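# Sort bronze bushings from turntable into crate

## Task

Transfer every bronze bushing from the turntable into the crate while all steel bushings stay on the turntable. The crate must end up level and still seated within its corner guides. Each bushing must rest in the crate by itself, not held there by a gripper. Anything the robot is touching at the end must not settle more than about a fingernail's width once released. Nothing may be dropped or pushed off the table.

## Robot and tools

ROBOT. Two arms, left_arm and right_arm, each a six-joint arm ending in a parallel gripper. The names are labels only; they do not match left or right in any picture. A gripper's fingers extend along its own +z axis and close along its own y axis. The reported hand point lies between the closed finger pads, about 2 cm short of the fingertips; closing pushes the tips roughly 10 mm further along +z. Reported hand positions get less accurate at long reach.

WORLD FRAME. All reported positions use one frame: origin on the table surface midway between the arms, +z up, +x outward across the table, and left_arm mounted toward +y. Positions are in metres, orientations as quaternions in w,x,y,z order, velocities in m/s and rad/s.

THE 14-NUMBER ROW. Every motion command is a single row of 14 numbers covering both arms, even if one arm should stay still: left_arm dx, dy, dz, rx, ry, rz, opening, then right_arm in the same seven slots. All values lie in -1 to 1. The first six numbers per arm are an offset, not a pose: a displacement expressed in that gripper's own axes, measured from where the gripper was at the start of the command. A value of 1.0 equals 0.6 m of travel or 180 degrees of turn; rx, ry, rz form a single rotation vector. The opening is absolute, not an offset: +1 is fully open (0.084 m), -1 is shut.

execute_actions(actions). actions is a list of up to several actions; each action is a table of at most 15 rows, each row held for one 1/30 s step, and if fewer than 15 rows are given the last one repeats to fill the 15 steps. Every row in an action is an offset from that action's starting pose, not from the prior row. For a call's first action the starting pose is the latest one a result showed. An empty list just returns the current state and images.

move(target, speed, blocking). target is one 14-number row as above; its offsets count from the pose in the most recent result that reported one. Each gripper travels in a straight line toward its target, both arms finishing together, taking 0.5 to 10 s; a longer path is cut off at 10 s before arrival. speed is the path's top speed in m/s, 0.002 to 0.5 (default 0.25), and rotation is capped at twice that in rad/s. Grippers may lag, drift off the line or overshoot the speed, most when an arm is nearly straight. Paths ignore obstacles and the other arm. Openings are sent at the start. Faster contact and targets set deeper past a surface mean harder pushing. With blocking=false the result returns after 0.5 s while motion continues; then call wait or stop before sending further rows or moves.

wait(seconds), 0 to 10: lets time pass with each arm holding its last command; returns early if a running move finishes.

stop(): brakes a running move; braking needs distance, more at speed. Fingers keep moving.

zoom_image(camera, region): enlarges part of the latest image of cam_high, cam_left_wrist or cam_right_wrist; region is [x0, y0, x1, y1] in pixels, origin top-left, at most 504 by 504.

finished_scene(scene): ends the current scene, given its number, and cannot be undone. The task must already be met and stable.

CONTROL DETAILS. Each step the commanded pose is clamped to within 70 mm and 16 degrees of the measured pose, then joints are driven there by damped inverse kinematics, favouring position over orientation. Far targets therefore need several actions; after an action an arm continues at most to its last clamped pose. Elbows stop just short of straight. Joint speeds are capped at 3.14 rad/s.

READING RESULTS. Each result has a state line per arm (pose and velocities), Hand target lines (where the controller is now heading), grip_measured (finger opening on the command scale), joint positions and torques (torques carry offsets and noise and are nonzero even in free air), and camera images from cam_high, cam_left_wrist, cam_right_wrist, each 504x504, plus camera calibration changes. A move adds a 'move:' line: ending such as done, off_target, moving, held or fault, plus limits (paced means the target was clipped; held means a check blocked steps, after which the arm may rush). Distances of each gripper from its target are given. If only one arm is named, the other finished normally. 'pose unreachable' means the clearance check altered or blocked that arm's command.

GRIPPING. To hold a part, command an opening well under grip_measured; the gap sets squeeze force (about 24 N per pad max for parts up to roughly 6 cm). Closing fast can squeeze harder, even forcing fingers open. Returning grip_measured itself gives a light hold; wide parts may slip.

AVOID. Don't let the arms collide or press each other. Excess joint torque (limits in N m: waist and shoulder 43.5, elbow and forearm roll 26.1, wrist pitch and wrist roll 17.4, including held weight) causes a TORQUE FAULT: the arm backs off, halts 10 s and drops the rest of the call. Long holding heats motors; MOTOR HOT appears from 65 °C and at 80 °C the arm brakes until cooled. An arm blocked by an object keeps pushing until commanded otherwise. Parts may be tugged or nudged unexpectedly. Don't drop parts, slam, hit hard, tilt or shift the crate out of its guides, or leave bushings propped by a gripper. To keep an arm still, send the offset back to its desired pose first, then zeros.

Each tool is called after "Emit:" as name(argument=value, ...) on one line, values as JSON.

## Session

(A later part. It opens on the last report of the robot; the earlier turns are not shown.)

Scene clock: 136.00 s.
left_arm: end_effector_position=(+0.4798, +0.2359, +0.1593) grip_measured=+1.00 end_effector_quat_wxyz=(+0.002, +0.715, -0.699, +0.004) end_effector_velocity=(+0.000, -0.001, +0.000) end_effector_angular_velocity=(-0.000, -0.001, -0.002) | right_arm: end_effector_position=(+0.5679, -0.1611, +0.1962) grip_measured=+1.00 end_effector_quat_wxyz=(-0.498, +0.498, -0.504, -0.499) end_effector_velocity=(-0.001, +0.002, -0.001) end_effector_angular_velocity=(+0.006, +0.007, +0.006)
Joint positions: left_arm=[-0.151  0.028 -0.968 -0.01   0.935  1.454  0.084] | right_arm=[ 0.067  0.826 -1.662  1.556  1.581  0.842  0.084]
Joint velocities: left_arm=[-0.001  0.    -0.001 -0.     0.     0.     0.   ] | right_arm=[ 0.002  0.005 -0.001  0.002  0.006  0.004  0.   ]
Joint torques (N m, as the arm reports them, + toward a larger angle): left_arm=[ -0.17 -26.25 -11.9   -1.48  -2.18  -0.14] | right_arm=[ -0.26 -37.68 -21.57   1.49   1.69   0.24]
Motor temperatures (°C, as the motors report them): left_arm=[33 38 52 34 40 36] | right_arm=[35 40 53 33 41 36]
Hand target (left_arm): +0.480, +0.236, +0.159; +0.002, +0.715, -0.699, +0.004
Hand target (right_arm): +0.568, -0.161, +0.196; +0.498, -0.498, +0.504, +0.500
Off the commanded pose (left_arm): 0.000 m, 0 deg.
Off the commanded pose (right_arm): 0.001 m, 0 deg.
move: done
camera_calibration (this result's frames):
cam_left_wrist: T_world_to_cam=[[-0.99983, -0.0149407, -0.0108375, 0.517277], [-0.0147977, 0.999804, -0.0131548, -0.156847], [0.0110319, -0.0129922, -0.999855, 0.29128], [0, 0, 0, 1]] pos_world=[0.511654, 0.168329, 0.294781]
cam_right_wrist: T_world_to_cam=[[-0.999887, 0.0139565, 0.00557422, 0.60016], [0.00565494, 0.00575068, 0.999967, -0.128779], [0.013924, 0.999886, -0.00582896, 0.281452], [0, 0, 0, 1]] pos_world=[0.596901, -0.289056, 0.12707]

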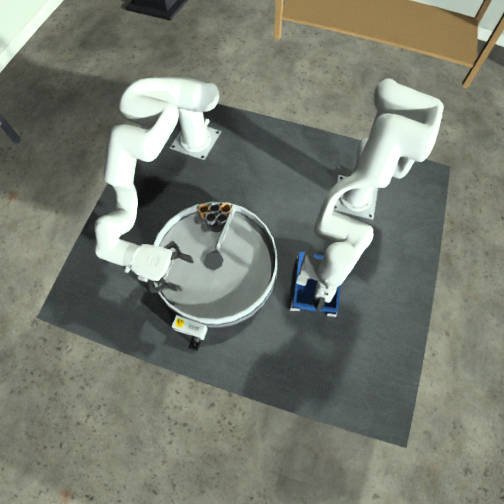

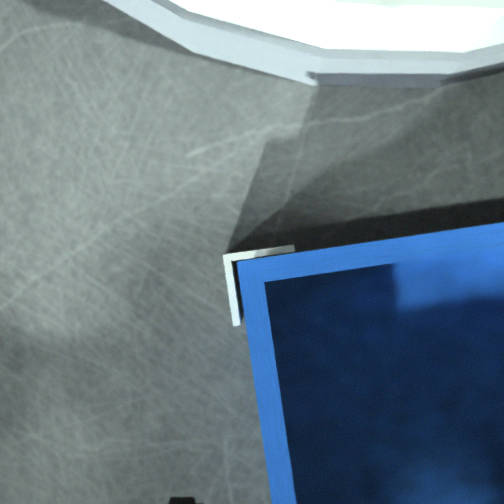

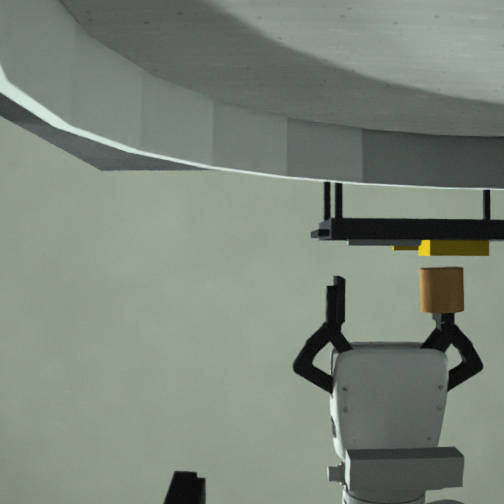

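Emit:
move(target=[0,0,-0.1,0,0,0,1, -0.047,0.228,0.485,0,0,0,1], speed=0.25)

Scene clock: 143.07 s.
left_arm: end_effector_position=(+0.4794, +0.2365, +0.2192) grip_measured=+1.00 end_effector_quat_wxyz=(+0.002, +0.715, -0.699, +0.004) end_effector_velocity=(+0.001, -0.000, +0.002) end_effector_angular_velocity=(-0.000, -0.004, +0.001) | right_arm: end_effector_position=(+0.4324, +0.1294, +0.2238) grip_measured=+1.00 end_effector_quat_wxyz=(-0.498, +0.498, -0.504, -0.499) end_effector_velocity=(-0.002, +0.004, +0.001) end_effector_angular_velocity=(+0.001, -0.003, +0.003)
Joint positions: left_arm=[-0.149 -0.04  -1.07  -0.009  1.105  1.453  0.084] | right_arm=[ 0.671  0.616 -1.408  2.004  1.161  0.709  0.084]
Joint velocities: left_arm=[ 0.    -0.001 -0.003  0.    -0.001 -0.001  0.   ] | right_arm=[ 0.007  0.002 -0.006  0.002 -0.003 -0.    -0.   ]
Joint torques (N m, as the arm reports them, + toward a larger angle): left_arm=[  0.3  -25.61 -12.52  -1.51  -2.28   0.09] | right_arm=[ -0.87 -35.67 -22.28   0.79   1.84   0.16]
Motor temperatures (°C, as the motors report them): left_arm=[33 38 52 34 40 36] | right_arm=[35 40 53 33 41 36]
Hand target (left_arm): +0.479, +0.237, +0.219; +0.002, +0.715, -0.699, +0.004
Hand target (right_arm): +0.432, +0.130, +0.224; +0.498, -0.499, +0.504, +0.499
Off the commanded pose (left_arm): 0.000 m, 0 deg.
Off the commanded pose (right_arm): 0.001 m, 0 deg.
move: done
camera_calibration (this result's frames):
cam_left_wrist: T_world_to_cam=[[-0.999828, -0.0151752, -0.0106172, 0.517558], [-0.015037, 0.999803, -0.0129771, -0.156629], [0.0108121, -0.0128152, -0.999859, 0.351211], [0, 0, 0, 1]] pos_world=[0.511316, 0.168952, 0.354624]
cam_right_wrist: T_world_to_cam=[[-0.99988, 0.0145604, 0.00530138, 0.460447], [0.00539755, 0.00657367, 0.999964, -0.157359], [0.0145251, 0.999872, -0.00665147, -0.00701271], [0, 0, 0, 1]] pos_world=[0.461343, 0.00134193, 0.154866]

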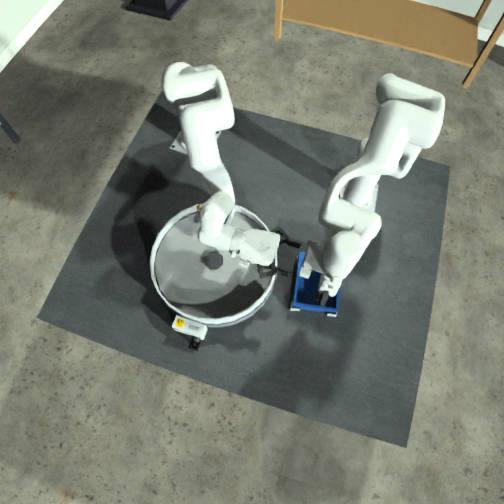

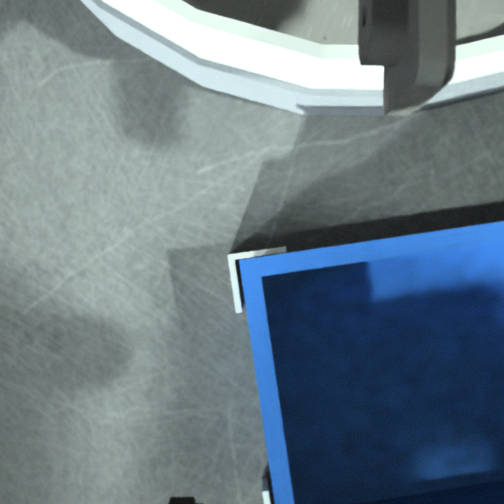

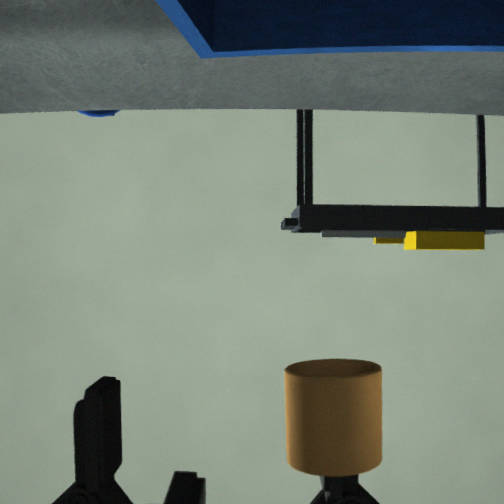

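Emit:
move(target=[0,0,0,0,0,0,1, 0.013,0.003,0.178,0,0,0,1], speed=0.1)

Emit:
execute_actions(actions=[[[0,0,0,0,0,0,1, 0,0,0,0,0,0,-1]],[[0,0,0,0,0,0,1, 0,0,0,0,0,0,-1]],[[0,0,0,0,0,0,1, 0,0,0,0,0,0,-1]]])

Emit:
move(target=[0,0,-0.12,0,0,0,1, 0,0,0,0,0,0,-1], speed=0.06)

Scene clock: 157.53 s.
left_arm: end_effector_position=(+0.4794, +0.2365, +0.2192) grip_measured=+1.00 end_effector_quat_wxyz=(+0.002, +0.715, -0.699, +0.004) end_effector_velocity=(+0.000, -0.000, +0.000) end_effector_angular_velocity=(-0.000, -0.001, +0.001) | right_arm: end_effector_position=(+0.4314, +0.2359, +0.2160) grip_measured=+1.00 end_effector_quat_wxyz=(-0.499, +0.498, -0.504, -0.499) end_effector_velocity=(+0.001, +0.002, +0.000) end_effector_angular_velocity=(+0.000, +0.001, -0.002)
Joint positions: left_arm=[-0.149 -0.04  -1.07  -0.009  1.105  1.453  0.084] | right_arm=[ 0.833  0.843 -1.768  2.078  0.992  0.778  0.084]
Joint velocities: left_arm=[ 0.     0.    -0.    -0.    -0.001 -0.001 -0.   ] | right_arm=[ 0.003  0.007 -0.011  0.002 -0.005  0.003 -0.   ]
Joint torques (N m, as the arm reports them, + toward a larger angle): left_arm=[ -0.14 -25.76 -12.85  -1.04  -2.03   0.01] | right_arm=[ -0.57 -40.41 -23.6    0.83   1.63   0.28]
Motor temperatures (°C, as the motors report them): left_arm=[33 38 53 34 40 36] | right_arm=[35 40 52 33 41 36]
Hand target (left_arm): +0.479, +0.237, +0.219; +0.002, +0.715, -0.699, +0.004
Hand target (right_arm): +0.431, +0.236, +0.216; +0.498, -0.498, +0.504, +0.499
Off the commanded pose (left_arm): 0.000 m, 0 deg.
Off the commanded pose (right_arm): 0.001 m, 0 deg.
move: done
camera_calibration (this result's frames):
cam_left_wrist: T_world_to_cam=[[-0.999828, -0.0151751, -0.0106183, 0.517558], [-0.0150369, 0.999803, -0.0129772, -0.156628], [0.0108131, -0.0128153, -0.999859, 0.351211], [0, 0, 0, 1]] pos_world=[0.511317, 0.168952, 0.354624]
cam_right_wrist: T_world_to_cam=[[-0.999872, 0.0151927, 0.00498804, 0.457853], [0.00508649, 0.00644864, 0.999966, -0.150086], [0.01516, 0.999864, -0.00652509, -0.113827], [0, 0, 0, 1]] pos_world=[0.460284, 0.107823, 0.147055]

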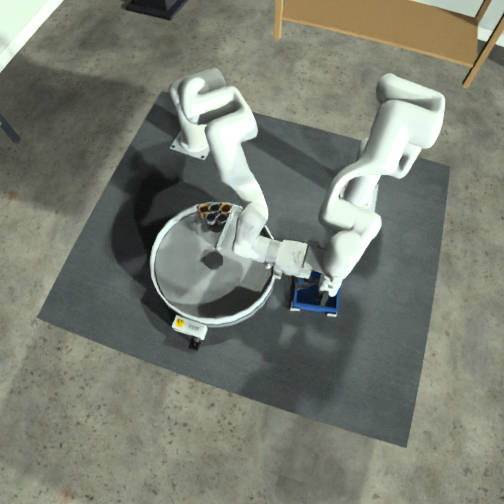

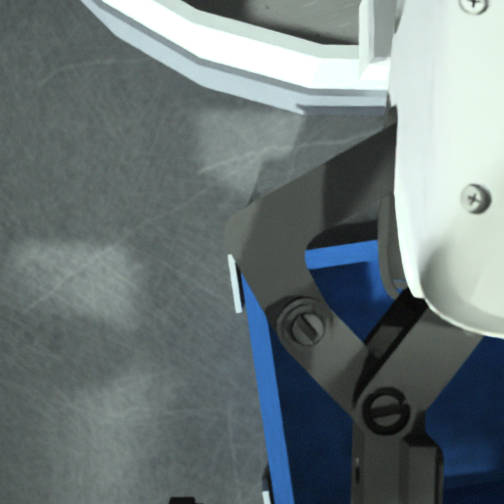

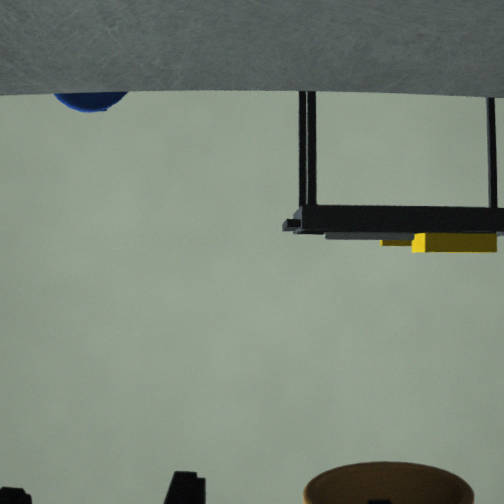

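Scene clock: 159.03 s.
left_arm: end_effector_position=(+0.4795, +0.2366, +0.2192) grip_measured=+1.00 end_effector_quat_wxyz=(+0.002, +0.715, -0.699, +0.004) end_effector_velocity=(+0.000, -0.000, +0.000) end_effector_angular_velocity=(+0.000, -0.000, +0.000) | right_arm: end_effector_position=(+0.4313, +0.2359, +0.2161) grip_measured=-0.14 end_effector_quat_wxyz=(-0.499, +0.498, -0.504, -0.499) end_effector_velocity=(+0.000, -0.000, +0.000) end_effector_angular_velocity=(-0.001, -0.001, -0.000)
Joint positions: left_arm=[-0.149 -0.039 -1.07  -0.008  1.105  1.453  0.084] | right_arm=[ 0.833  0.843 -1.768  2.078  0.992  0.778  0.038]
Joint velocities: left_arm=[-0.     0.     0.     0.    -0.    -0.001 -0.   ] | right_arm=[ 0.    -0.001  0.    -0.001 -0.002 -0.    -0.   ]
Joint torques (N m, as the arm reports them, + toward a larger angle): left_arm=[  0.32 -25.68 -12.17  -1.26  -1.87   0.24] | right_arm=[ -0.98 -39.81 -23.99   0.86   1.56   0.21]
Motor temperatures (°C, as the motors report them): left_arm=[33 38 53 34 40 36] | right_arm=[35 40 52 33 41 36]
Hand target (left_arm): +0.479, +0.237, +0.219; +0.002, +0.715, -0.699, +0.004
Hand target (right_arm): +0.431, +0.236, +0.216; +0.499, -0.498, +0.504, +0.499
Off the commanded pose (left_arm): 0.000 m, 0 deg.
Off the commanded pose (right_arm): 0.000 m, 0 deg.
camera_calibration (this result's frames):
cam_left_wrist: T_world_to_cam=[[-0.999826, -0.0152137, -0.0107733, 0.517665], [-0.0150745, 0.999803, -0.0128784, -0.156714], [0.0109671, -0.0127137, -0.999859, 0.351124], [0, 0, 0, 1]] pos_world=[0.511362, 0.169023, 0.354633]
cam_right_wrist: T_world_to_cam=[[-0.999877, 0.0149543, 0.00482552, 0.457858], [0.00492065, 0.00633138, 0.999968, -0.150075], [0.0149232, 0.999868, -0.00640418, -0.113796], [0, 0, 0, 1]] pos_world=[0.460239, 0.107884, 0.147132]

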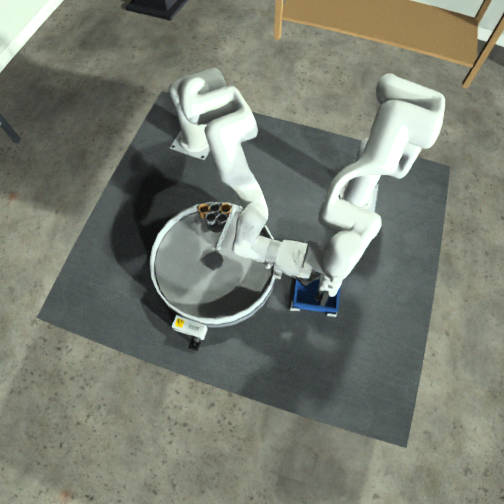

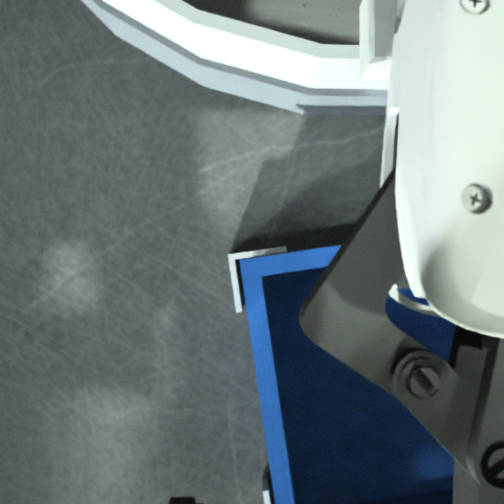

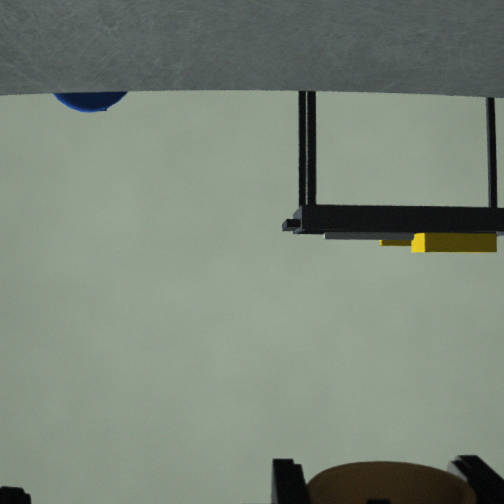

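Scene clock: 160.57 s.
left_arm: end_effector_position=(+0.4790, +0.2374, +0.2908) grip_measured=+1.00 end_effector_quat_wxyz=(+0.002, +0.715, -0.699, +0.004) end_effector_velocity=(-0.001, +0.000, +0.001) end_effector_angular_velocity=(+0.001, +0.005, -0.001) | right_arm: end_effector_position=(+0.4313, +0.2359, +0.2161) grip_measured=-0.14 end_effector_quat_wxyz=(-0.499, +0.498, -0.504, -0.499) end_effector_velocity=(+0.000, +0.000, +0.001) end_effector_angular_velocity=(+0.001, -0.002, -0.000)
Joint positions: left_arm=[-0.147 -0.075 -1.237 -0.008  1.308  1.453  0.084] | right_arm=[ 0.833  0.843 -1.768  2.078  0.992  0.778  0.038]
Joint velocities: left_arm=[-0.     0.002 -0.005  0.     0.009  0.     0.   ] | right_arm=[-0.    -0.001 -0.    -0.    -0.    -0.    -0.   ]
Joint torques (N m, as the arm reports them, + toward a larger angle): left_arm=[ -0.18 -25.03 -12.55  -1.62  -2.12   0.11] | right_arm=[ -0.44 -41.22 -24.47   0.69   1.84   0.17]
Motor temperatures (°C, as the motors report them): left_arm=[33 38 53 34 40 36] | right_arm=[35 40 52 33 41 36]
Hand target (left_arm): +0.479, +0.237, +0.291; +0.001, +0.715, -0.699, +0.004
Hand target (right_arm): +0.431, +0.236, +0.216; +0.499, -0.498, +0.504, +0.499
Off the commanded pose (left_arm): 0.001 m, 0 deg.
Off the commanded pose (right_arm): 0.000 m, 0 deg.
move: done
camera_calibration (this result's frames):
cam_left_wrist: T_world_to_cam=[[-0.999826, -0.0155194, -0.0103049, 0.517892], [-0.0153881, 0.999801, -0.0126979, -0.156448], [0.0104999, -0.0125371, -0.999866, 0.422888], [0, 0, 0, 1]] pos_world=[0.510955, 0.169756, 0.426182]
cam_right_wrist: T_world_to_cam=[[-0.999876, 0.0149554, 0.00483944, 0.457854], [0.00493481, 0.00634659, 0.999968, -0.15007], [0.0149242, 0.999868, -0.00641961, -0.113792], [0, 0, 0, 1]] pos_world=[0.460236, 0.107882, 0.147119]

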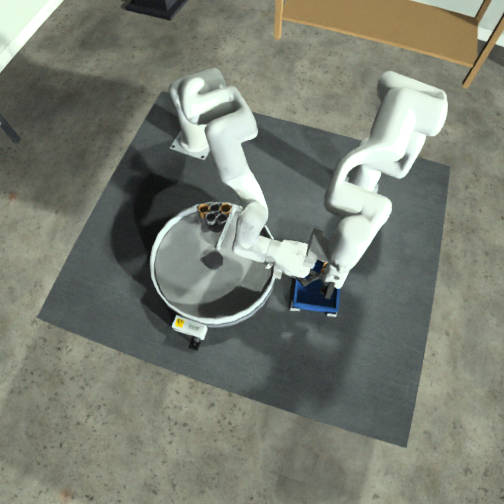

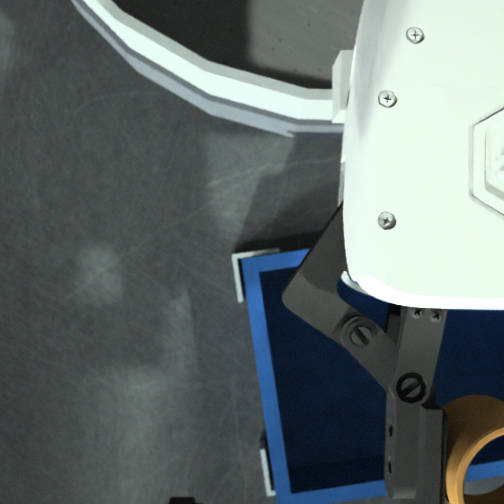

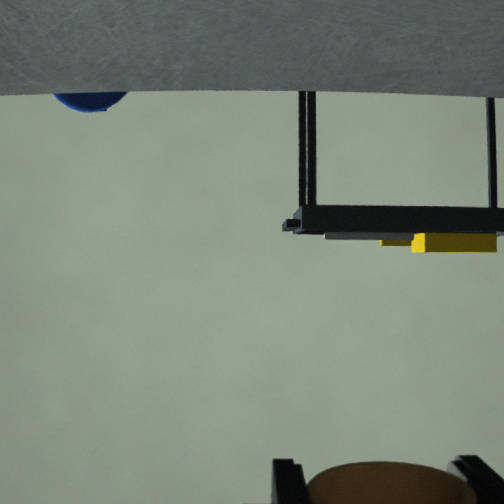

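Emit:
move(target=[0,0,0,0,0,0,1, 0.083,0,0,0,0,0,-1], speed=0.1)

Emit:
execute_actions(actions=[[[0,0,0,0,0,0,1, 0,0,0,0,0,0,1]],[[0,0,0,0,0,0,1, 0,0,0,0,0,0,1]]])

Emit:
move(target=[0,0,0,0,0,0,1, -0.09,0,-0.17,0,0,0,1], speed=0.2)

Emit:
move(target=[0,0,0,0,0,0,1, 0,-0.228,-0.49,0,0,0,1], speed=0.3)

Emit:
move(target=[0.675,0.27,0.036,0,0,0,-0.4, 0,0,0,0,0,0,1], speed=0.35)

Scene clock: 171.70 s.
left_arm: end_effector_position=(+0.4790, +0.2374, +0.2908) grip_measured=+1.00 end_effector_quat_wxyz=(+0.002, +0.715, -0.699, +0.004) end_effector_velocity=(-0.000, -0.001, +0.000) end_effector_angular_velocity=(-0.000, -0.000, -0.001) | right_arm: end_effector_position=(+0.4313, +0.2360, +0.1676) grip_measured=-0.14 end_effector_quat_wxyz=(-0.499, +0.498, -0.504, -0.499) end_effector_velocity=(+0.001, +0.001, +0.001) end_effector_angular_velocity=(+0.006, -0.004, +0.000)
Joint positions: left_arm=[-0.147 -0.075 -1.237 -0.008  1.308  1.453  0.084] | right_arm=[ 0.829  0.939 -1.796  2.111  1.029  0.711  0.038]
Joint velocities: left_arm=[-0.001  0.    -0.    -0.     0.    -0.001 -0.   ] | right_arm=[-0.     0.005 -0.008  0.002  0.003 -0.003 -0.   ]
Joint torques (N m, as the arm reports them, + toward a larger angle): left_arm=[  0.54 -24.88 -12.7   -1.61  -2.23   0.05] | right_arm=[ -0.31 -39.9  -22.6    0.83   1.99   0.06]
Motor temperatures (°C, as the motors report them): left_arm=[33 38 54 34 39 36] | right_arm=[35 40 53 33 41 36]
Hand target (left_arm): +0.479, +0.237, +0.291; +0.002, +0.715, -0.699, +0.004
Hand target (right_arm): +0.431, +0.236, +0.166; +0.498, -0.498, +0.504, +0.499
Off the commanded pose (left_arm): 0.000 m, 0 deg.
Off the commanded pose (right_arm): 0.001 m, 0 deg.
move: done
camera_calibration (this result's frames):
cam_left_wrist: T_world_to_cam=[[-0.999826, -0.0155196, -0.0103141, 0.517897], [-0.0153882, 0.999801, -0.0126989, -0.156448], [0.0105091, -0.0125379, -0.999866, 0.422889], [0, 0, 0, 1]] pos_world=[0.510955, 0.169756, 0.426187]
cam_right_wrist: T_world_to_cam=[[-0.999884, 0.0147313, 0.00378916, 0.458282], [0.00386777, 0.00531177, 0.999978, -0.100901], [0.0147109, 0.999877, -0.00536813, -0.114247], [0, 0, 0, 1]] pos_world=[0.4603, 0.108017, 0.098549]

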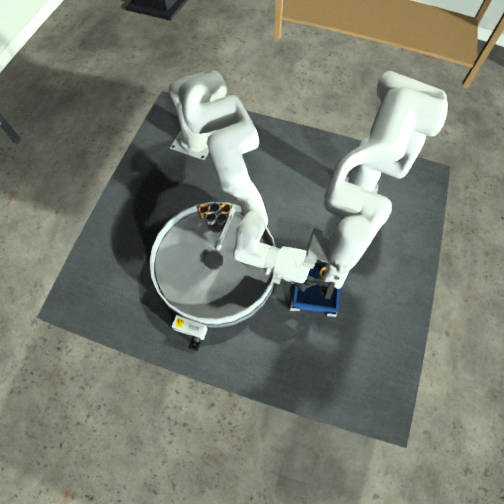

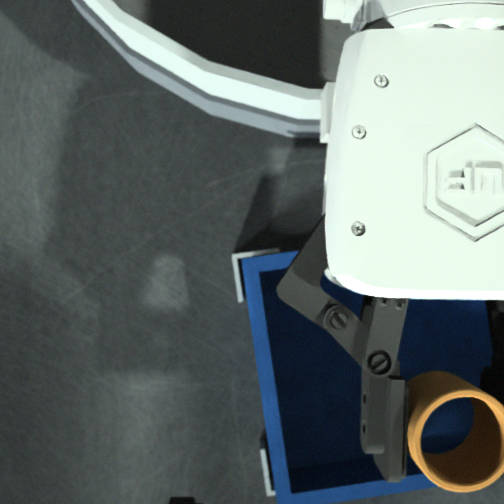

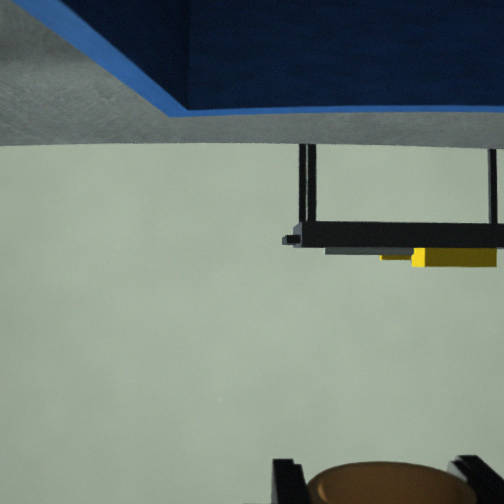

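Scene clock: 172.70 s.
left_arm: end_effector_position=(+0.4790, +0.2374, +0.2908) grip_measured=+1.00 end_effector_quat_wxyz=(+0.002, +0.715, -0.699, +0.004) end_effector_velocity=(+0.000, +0.000, +0.001) end_effector_angular_velocity=(-0.000, -0.001, +0.000) | right_arm: end_effector_position=(+0.4312, +0.2360, +0.1677) grip_measured=+1.00 end_effector_quat_wxyz=(-0.499, +0.498, -0.504, -0.499) end_effector_velocity=(+0.000, -0.000, -0.001) end_effector_angular_velocity=(-0.003, +0.002, -0.001)
Joint positions: left_arm=[-0.147 -0.075 -1.237 -0.008  1.308  1.453  0.084] | right_arm=[ 0.829  0.939 -1.796  2.111  1.029  0.711  0.084]
Joint velocities: left_arm=[ 0.    -0.    -0.002  0.     0.001  0.     0.   ] | right_arm=[-0.     0.001  0.    -0.    -0.002  0.001 -0.   ]
Joint torques (N m, as the arm reports them, + toward a larger angle): left_arm=[  0.16 -24.99 -12.69  -1.12  -2.02   0.3 ] | right_arm=[ -0.69 -40.44 -22.87   0.59   1.8    0.27]
Motor temperatures (°C, as the motors report them): left_arm=[33 38 54 34 39 36] | right_arm=[35 40 53 33 41 36]
Hand target (left_arm): +0.479, +0.237, +0.291; +0.002, +0.715, -0.699, +0.004
Hand target (right_arm): +0.431, +0.236, +0.168; +0.499, -0.498, +0.504, +0.499
Off the commanded pose (left_arm): 0.000 m, 0 deg.
Off the commanded pose (right_arm): 0.000 m, 0 deg.
camera_calibration (this result's frames):
cam_left_wrist: T_world_to_cam=[[-0.999826, -0.0155199, -0.0103142, 0.517897], [-0.0153885, 0.999801, -0.0126986, -0.156448], [0.0105092, -0.0125377, -0.999866, 0.422888], [0, 0, 0, 1]] pos_world=[0.510955, 0.169756, 0.426187]
cam_right_wrist: T_world_to_cam=[[-0.999885, 0.0146885, 0.00376299, 0.458278], [0.00384048, 0.0052505, 0.999979, -0.100923], [0.0146684, 0.999878, -0.00530631, -0.114259], [0, 0, 0, 1]] pos_world=[0.460289, 0.108044, 0.0985896]

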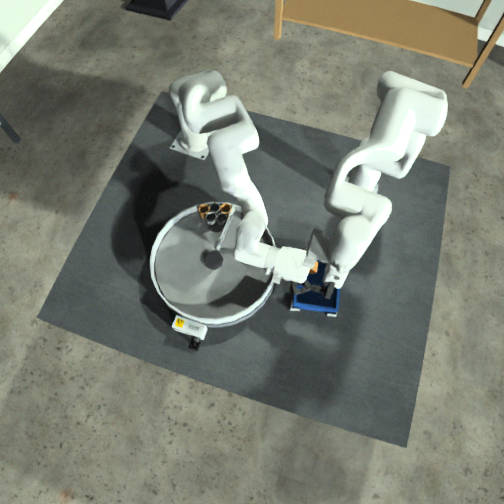

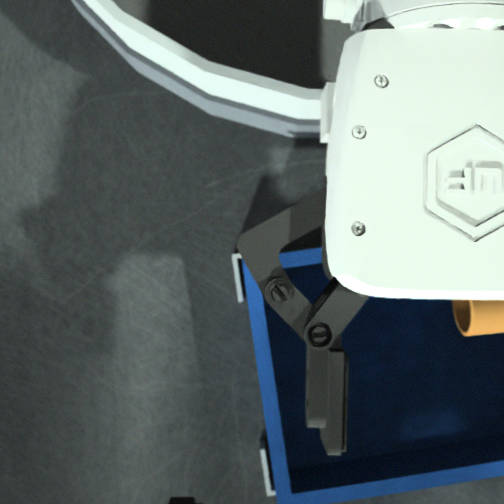

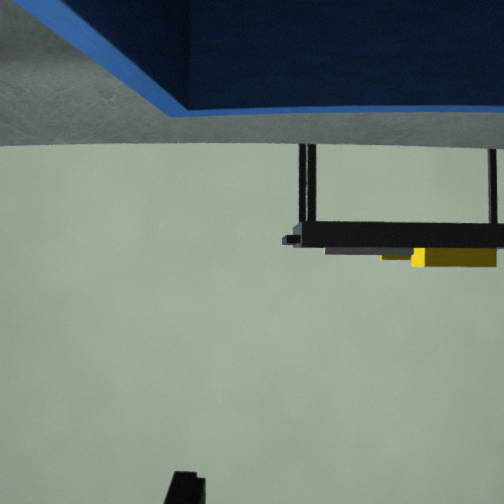

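Scene clock: 173.83 s.
left_arm: end_effector_position=(+0.4790, +0.2374, +0.2908) grip_measured=+1.00 end_effector_quat_wxyz=(+0.002, +0.715, -0.699, +0.004) end_effector_velocity=(+0.000, -0.001, +0.001) end_effector_angular_velocity=(+0.000, -0.001, -0.000) | right_arm: end_effector_position=(+0.4305, +0.1344, +0.2213) grip_measured=+1.00 end_effector_quat_wxyz=(-0.499, +0.498, -0.504, -0.499) end_effector_velocity=(+0.001, -0.002, +0.003) end_effector_angular_velocity=(+0.000, -0.003, -0.003)
Joint positions: left_arm=[-0.147 -0.075 -1.237 -0.008  1.308  1.453  0.084] | right_arm=[ 0.68   0.625 -1.416  2.013  1.157  0.703  0.084]
Joint velocities: left_arm=[-0.001 -0.    -0.002  0.     0.001 -0.001 -0.   ] | right_arm=[-0.004 -0.007  0.004 -0.001 -0.001 -0.    -0.   ]
Joint torques (N m, as the arm reports them, + toward a larger angle): left_arm=[  0.36 -25.14 -12.56  -1.19  -2.42   0.05] | right_arm=[ -0.59 -35.55 -22.15   0.91   1.84   0.24]
Motor temperatures (°C, as the motors report them): left_arm=[33 38 54 34 39 36] | right_arm=[35 40 53 33 41 36]
Hand target (left_arm): +0.479, +0.237, +0.291; +0.002, +0.715, -0.699, +0.004
Hand target (right_arm): +0.431, +0.134, +0.222; +0.499, -0.498, +0.504, +0.499
Off the commanded pose (left_arm): 0.000 m, 0 deg.
Off the commanded pose (right_arm): 0.001 m, 0 deg.
move: done
camera_calibration (this result's frames):
cam_left_wrist: T_world_to_cam=[[-0.999826, -0.01552, -0.0103142, 0.517897], [-0.0153886, 0.999801, -0.0126987, -0.156448], [0.0105092, -0.0125378, -0.999866, 0.422889], [0, 0, 0, 1]] pos_world=[0.510955, 0.169756, 0.426187]
cam_right_wrist: T_world_to_cam=[[-0.99989, 0.0141713, 0.00438022, 0.458784], [0.00445782, 0.00544916, 0.999975, -0.154245], [0.0141471, 0.999885, -0.00551173, -0.012039], [0, 0, 0, 1]] pos_world=[0.459591, 0.00637652, 0.152165]

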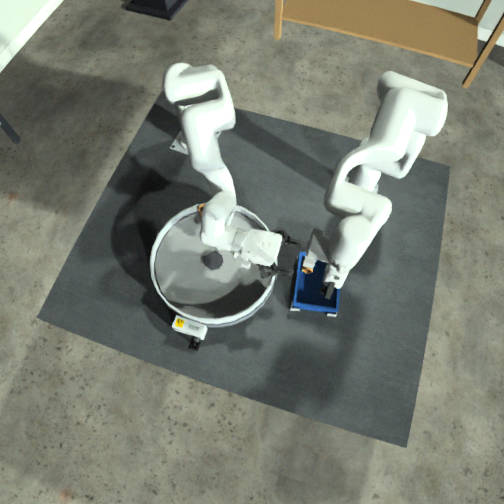

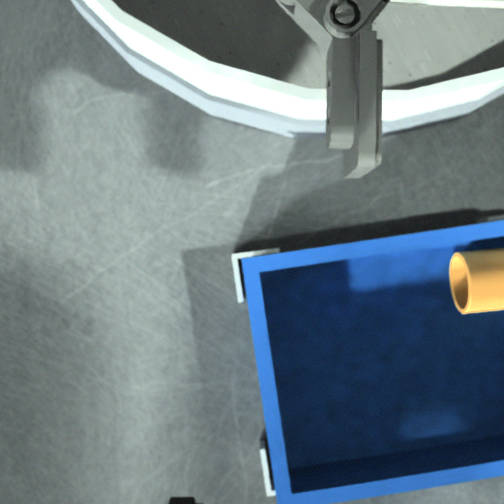

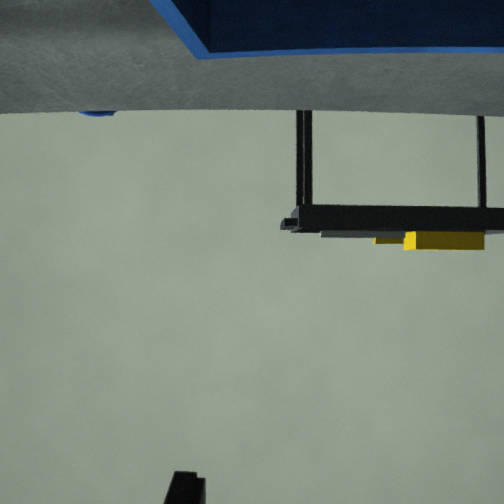

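Scene clock: 175.47 s.
left_arm: end_effector_position=(+0.4790, +0.2374, +0.2908) grip_measured=+1.00 end_effector_quat_wxyz=(+0.002, +0.715, -0.699, +0.004) end_effector_velocity=(-0.000, +0.000, -0.000) end_effector_angular_velocity=(+0.000, +0.001, +0.001) | right_arm: end_effector_position=(+0.5659, -0.1589, +0.2216) grip_measured=+1.00 end_effector_quat_wxyz=(-0.499, +0.498, -0.503, -0.500) end_effector_velocity=(+0.003, -0.004, +0.000) end_effector_angular_velocity=(+0.001, -0.002, -0.001)
Joint positions: left_arm=[-0.147 -0.075 -1.237 -0.008  1.308  1.453  0.084] | right_arm=[ 0.07   0.77  -1.638  1.559  1.579  0.874  0.084]
Joint velocities: left_arm=[ 0.001  0.     0.001  0.     0.    -0.    -0.   ] | right_arm=[-0.008  0.008 -0.013 -0.003  0.006  0.003  0.   ]
Joint torques (N m, as the arm reports them, + toward a larger angle): left_arm=[  0.67 -24.76 -12.5   -1.17  -2.3    0.04] | right_arm=[ -0.67 -37.83 -21.83   1.74   1.53   0.14]
Motor temperatures (°C, as the motors report them): left_arm=[33 38 54 34 39 36] | right_arm=[35 40 53 33 41 36]
Hand target (left_arm): +0.479, +0.237, +0.291; +0.002, +0.715, -0.699, +0.004
Hand target (right_arm): +0.566, -0.160, +0.221; +0.499, -0.498, +0.504, +0.499
Off the commanded pose (left_arm): 0.000 m, 0 deg.
Off the commanded pose (right_arm): 0.001 m, 0 deg.
move: done
camera_calibration (this result's frames):
cam_left_wrist: T_world_to_cam=[[-0.999826, -0.0155199, -0.0103141, 0.517897], [-0.0153885, 0.999801, -0.0126987, -0.156448], [0.0105092, -0.0125378, -0.999866, 0.422889], [0, 0, 0, 1]] pos_world=[0.510955, 0.169756, 0.426187]
cam_right_wrist: T_world_to_cam=[[-0.999897, 0.0135701, 0.00472787, 0.598182], [0.0047923, 0.00471926, 0.999977, -0.153876], [0.0135474, 0.999897, -0.00478381, 0.279408], [0, 0, 0, 1]] pos_world=[0.595072, -0.28677, 0.152381]

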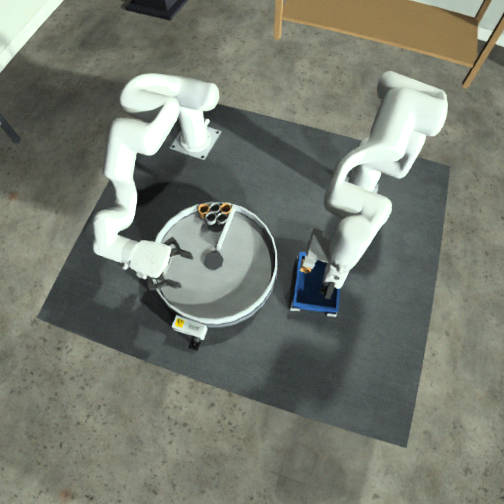

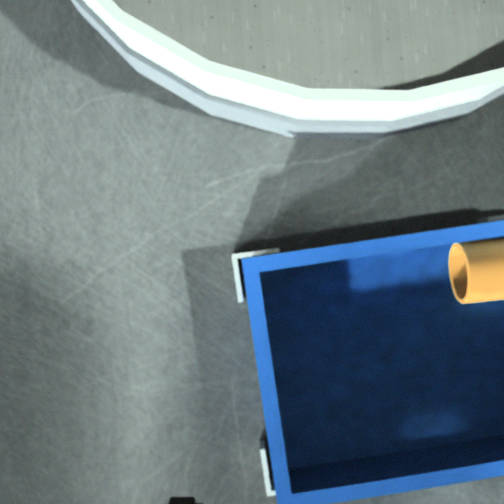

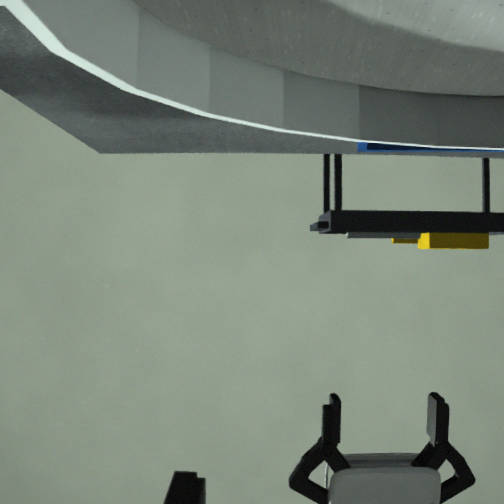

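Scene clock: 177.33 s.
left_arm: end_effector_position=(+0.3267, -0.1705, +0.2731) grip_measured=-0.42 end_effector_quat_wxyz=(+0.002, +0.715, -0.699, +0.005) end_effector_velocity=(-0.002, -0.003, -0.001) end_effector_angular_velocity=(+0.004, +0.002, -0.005) | right_arm: end_effector_position=(+0.5659, -0.1589, +0.2216) grip_measured=+1.00 end_effector_quat_wxyz=(-0.499, +0.498, -0.503, -0.500) end_effector_velocity=(+0.000, -0.000, -0.000) end_effector_angular_velocity=(+0.000, +0.000, -0.002)
Joint positions: left_arm=[-1.029  0.232 -1.559 -0.002  1.316  0.57   0.026] | right_arm=[ 0.07   0.77  -1.638  1.559  1.579  0.874  0.084]
Joint velocities: left_arm=[-0.007  0.01  -0.012  0.     0.007 -0.002 -0.   ] | right_arm=[-0.     0.     0.     0.001 -0.001  0.    -0.   ]
Joint torques (N m, as the arm reports them, + toward a larger angle): left_arm=[ -0.21 -32.82 -12.35  -1.28  -2.41   0.06] | right_arm=[ -0.62 -37.41 -22.02   1.7    1.58   0.23]
Motor temperatures (°C, as the motors report them): left_arm=[33 38 54 34 39 36] | right_arm=[35 40 52 33 41 36]
Hand target (left_arm): +0.326, -0.171, +0.273; +0.002, +0.715, -0.699, +0.005
Hand target (right_arm): +0.566, -0.159, +0.222; +0.499, -0.498, +0.503, +0.500
Off the commanded pose (left_arm): 0.002 m, 0 deg.
Off the commanded pose (right_arm): 0.000 m, 0 deg.
move: done
camera_calibration (this result's frames):
cam_left_wrist: T_world_to_cam=[[-0.999801, -0.0162004, -0.011599, 0.359325], [-0.016032, 0.999767, -0.0144701, 0.249418], [0.0118307, -0.0142813, -0.999828, 0.400993], [0, 0, 0, 1]] pos_world=[0.358508, -0.237812, 0.408701]
cam_right_wrist: T_world_to_cam=[[-0.999897, 0.01357, 0.00472767, 0.598182], [0.0047921, 0.00471937, 0.999977, -0.153876], [0.0135474, 0.999897, -0.00478391, 0.279408], [0, 0, 0, 1]] pos_world=[0.595072, -0.28677, 0.152381]

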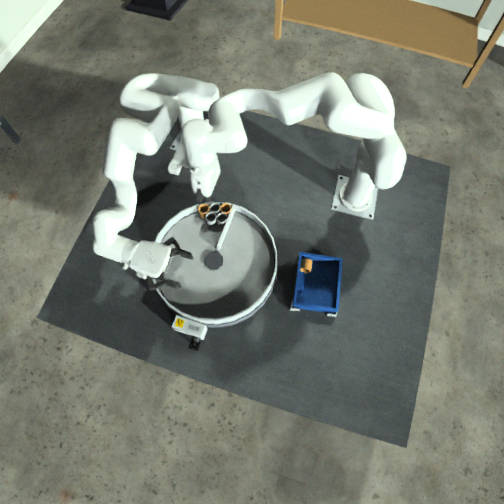

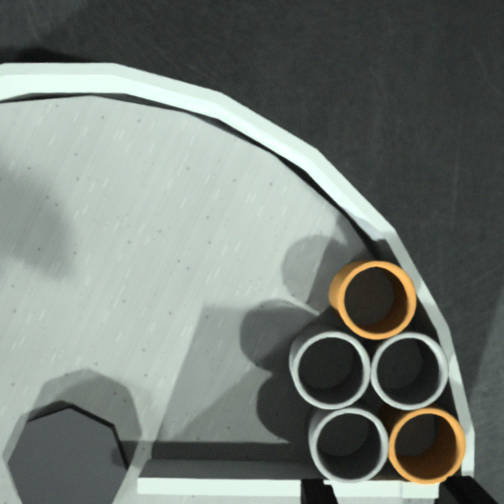

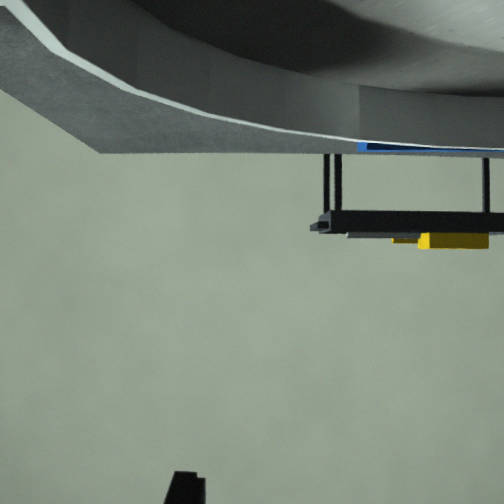

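Emit:
move(target=[0.082,0.017,0.2,0,0,0,-0.4, 0,0,0,0,0,0,1], speed=0.3)

Emit:
move(target=[0,0,0.097,0,0,0,-0.4, 0,0,0,0,0,0,1], speed=0.06)

Scene clock: 183.40 s.
left_arm: end_effector_position=(+0.3183, -0.2215, +0.1546) grip_measured=-0.42 end_effector_quat_wxyz=(+0.002, +0.715, -0.699, +0.006) end_effector_velocity=(-0.002, +0.001, -0.008) end_effector_angular_velocity=(+0.011, +0.006, -0.002) | right_arm: end_effector_position=(+0.5659, -0.1589, +0.2216) grip_measured=+1.00 end_effector_quat_wxyz=(-0.499, +0.498, -0.503, -0.500) end_effector_velocity=(+0.000, -0.000, +0.000) end_effector_angular_velocity=(+0.001, +0.001, -0.002)
Joint positions: left_arm=[-1.089  0.439 -1.509 -0.001  1.057  0.509  0.026] | right_arm=[ 0.07   0.77  -1.638  1.559  1.579  0.874  0.084]
Joint velocities: left_arm=[-0.002  0.011  0.002  0.    -0.001 -0.    -0.   ] | right_arm=[-0.    -0.001  0.001  0.002 -0.001  0.001 -0.   ]
Joint torques (N m, as the arm reports them, + toward a larger angle): left_arm=[ -0.01 -36.65 -12.33  -1.29  -2.16   0.01] | right_arm=[ -0.65 -37.74 -21.96   1.75   1.58   0.16]
Motor temperatures (°C, as the motors report them): left_arm=[33 39 54 34 39 36] | right_arm=[35 40 52 33 41 36]
Hand target (left_arm): +0.318, -0.221, +0.154; +0.002, +0.715, -0.699, +0.005
Hand target (right_arm): +0.566, -0.159, +0.222; +0.499, -0.498, +0.503, +0.500
Off the commanded pose (left_arm): 0.001 m, 0 deg.
Off the commanded pose (right_arm): 0.000 m, 0 deg.
move: done
camera_calibration (this result's frames):
cam_left_wrist: T_world_to_cam=[[-0.999797, -0.0160263, -0.01225, 0.348894], [-0.0158293, 0.999746, -0.0160147, 0.298751], [0.0125036, -0.0158175, -0.999797, 0.28134], [0, 0, 0, 1]] pos_world=[0.350034, -0.288633, 0.290341]
cam_right_wrist: T_world_to_cam=[[-0.999897, 0.0135701, 0.00472774, 0.598182], [0.00479217, 0.00471941, 0.999977, -0.153876], [0.0135475, 0.999897, -0.00478396, 0.279408], [0, 0, 0, 1]] pos_world=[0.595072, -0.28677, 0.152381]

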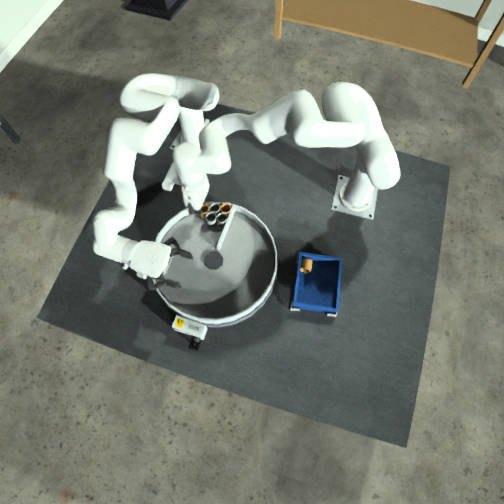

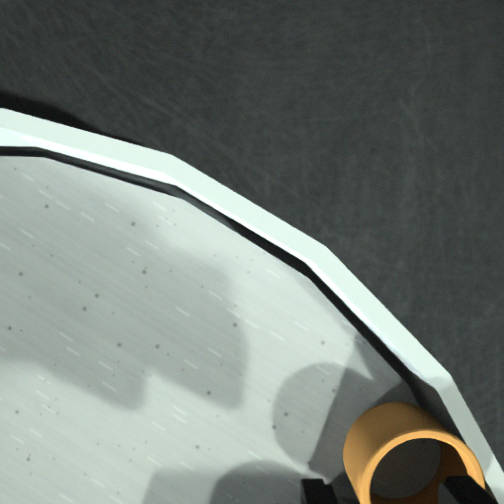

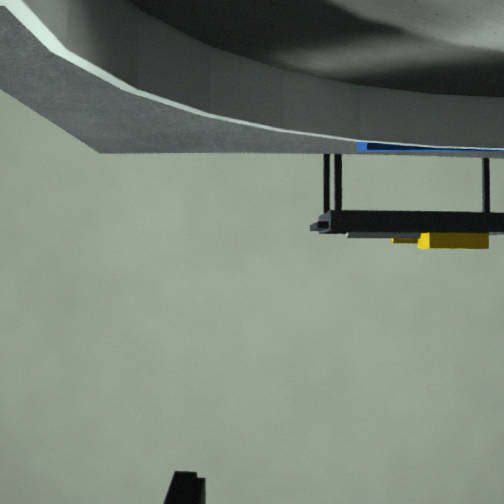

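Scene clock: 185.00 s.
left_arm: end_effector_position=(+0.3185, -0.2221, +0.0961) grip_measured=-0.42 end_effector_quat_wxyz=(+0.002, +0.715, -0.699, +0.005) end_effector_velocity=(+0.002, -0.000, +0.001) end_effector_angular_velocity=(-0.003, -0.002, +0.002) | right_arm: end_effector_position=(+0.5659, -0.1589, +0.2216) grip_measured=+1.00 end_effector_quat_wxyz=(-0.499, +0.498, -0.503, -0.500) end_effector_velocity=(+0.000, -0.000, -0.000) end_effector_angular_velocity=(-0.000, +0.001, -0.000)
Joint positions: left_arm=[-1.09   0.514 -1.447 -0.001  0.922  0.509  0.026] | right_arm=[ 0.07   0.77  -1.638  1.559  1.579  0.874  0.084]
Joint velocities: left_arm=[ 0.002 -0.001 -0.    -0.    -0.002  0.001  0.   ] | right_arm=[-0.     0.001 -0.    -0.    -0.     0.     0.   ]
Joint torques (N m, as the arm reports them, + toward a larger angle): left_arm=[ -0.46 -38.53 -12.09  -0.63  -1.97   0.11] | right_arm=[ -0.49 -38.03 -21.94   1.96   1.59   0.2 ]
Motor temperatures (°C, as the motors report them): left_arm=[33 39 54 34 39 36] | right_arm=[35 40 52 33 41 36]
Hand target (left_arm): +0.319, -0.222, +0.096; +0.002, +0.715, -0.699, +0.006
Hand target (right_arm): +0.566, -0.159, +0.222; +0.499, -0.498, +0.503, +0.500
Off the commanded pose (left_arm): 0.000 m, 0 deg.
Off the commanded pose (right_arm): 0.000 m, 0 deg.
move: done
camera_calibration (this result's frames):
cam_left_wrist: T_world_to_cam=[[-0.999805, -0.0158322, -0.0118133, 0.348339], [-0.0156487, 0.999758, -0.0154601, 0.298352], [0.0120552, -0.0152722, -0.999811, 0.223116], [0, 0, 0, 1]] pos_world=[0.35025, -0.289357, 0.231801]
cam_right_wrist: T_world_to_cam=[[-0.999897, 0.0135701, 0.00472752, 0.598182], [0.00479195, 0.00471945, 0.999977, -0.153876], [0.0135475, 0.999897, -0.00478399, 0.279408], [0, 0, 0, 1]] pos_world=[0.595072, -0.28677, 0.152381]

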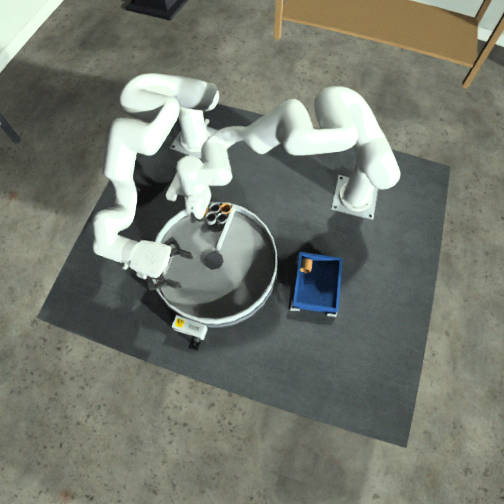

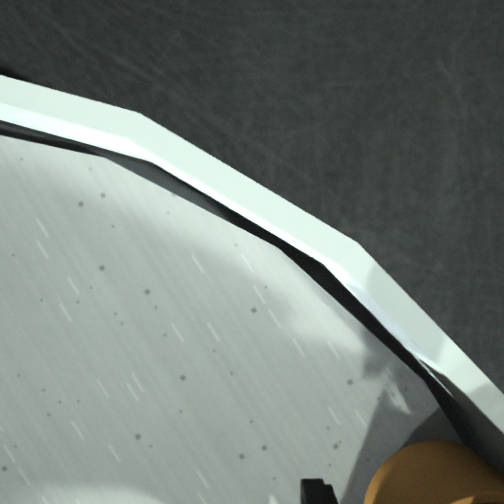

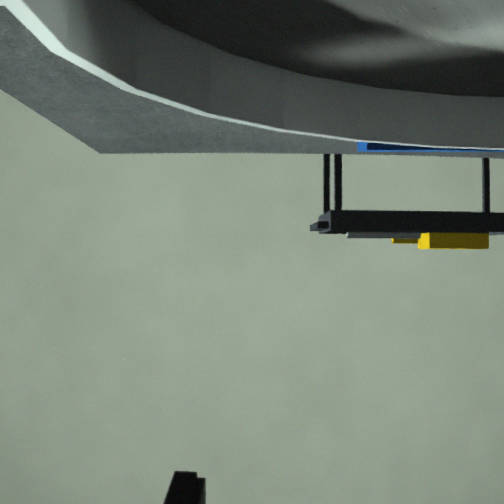

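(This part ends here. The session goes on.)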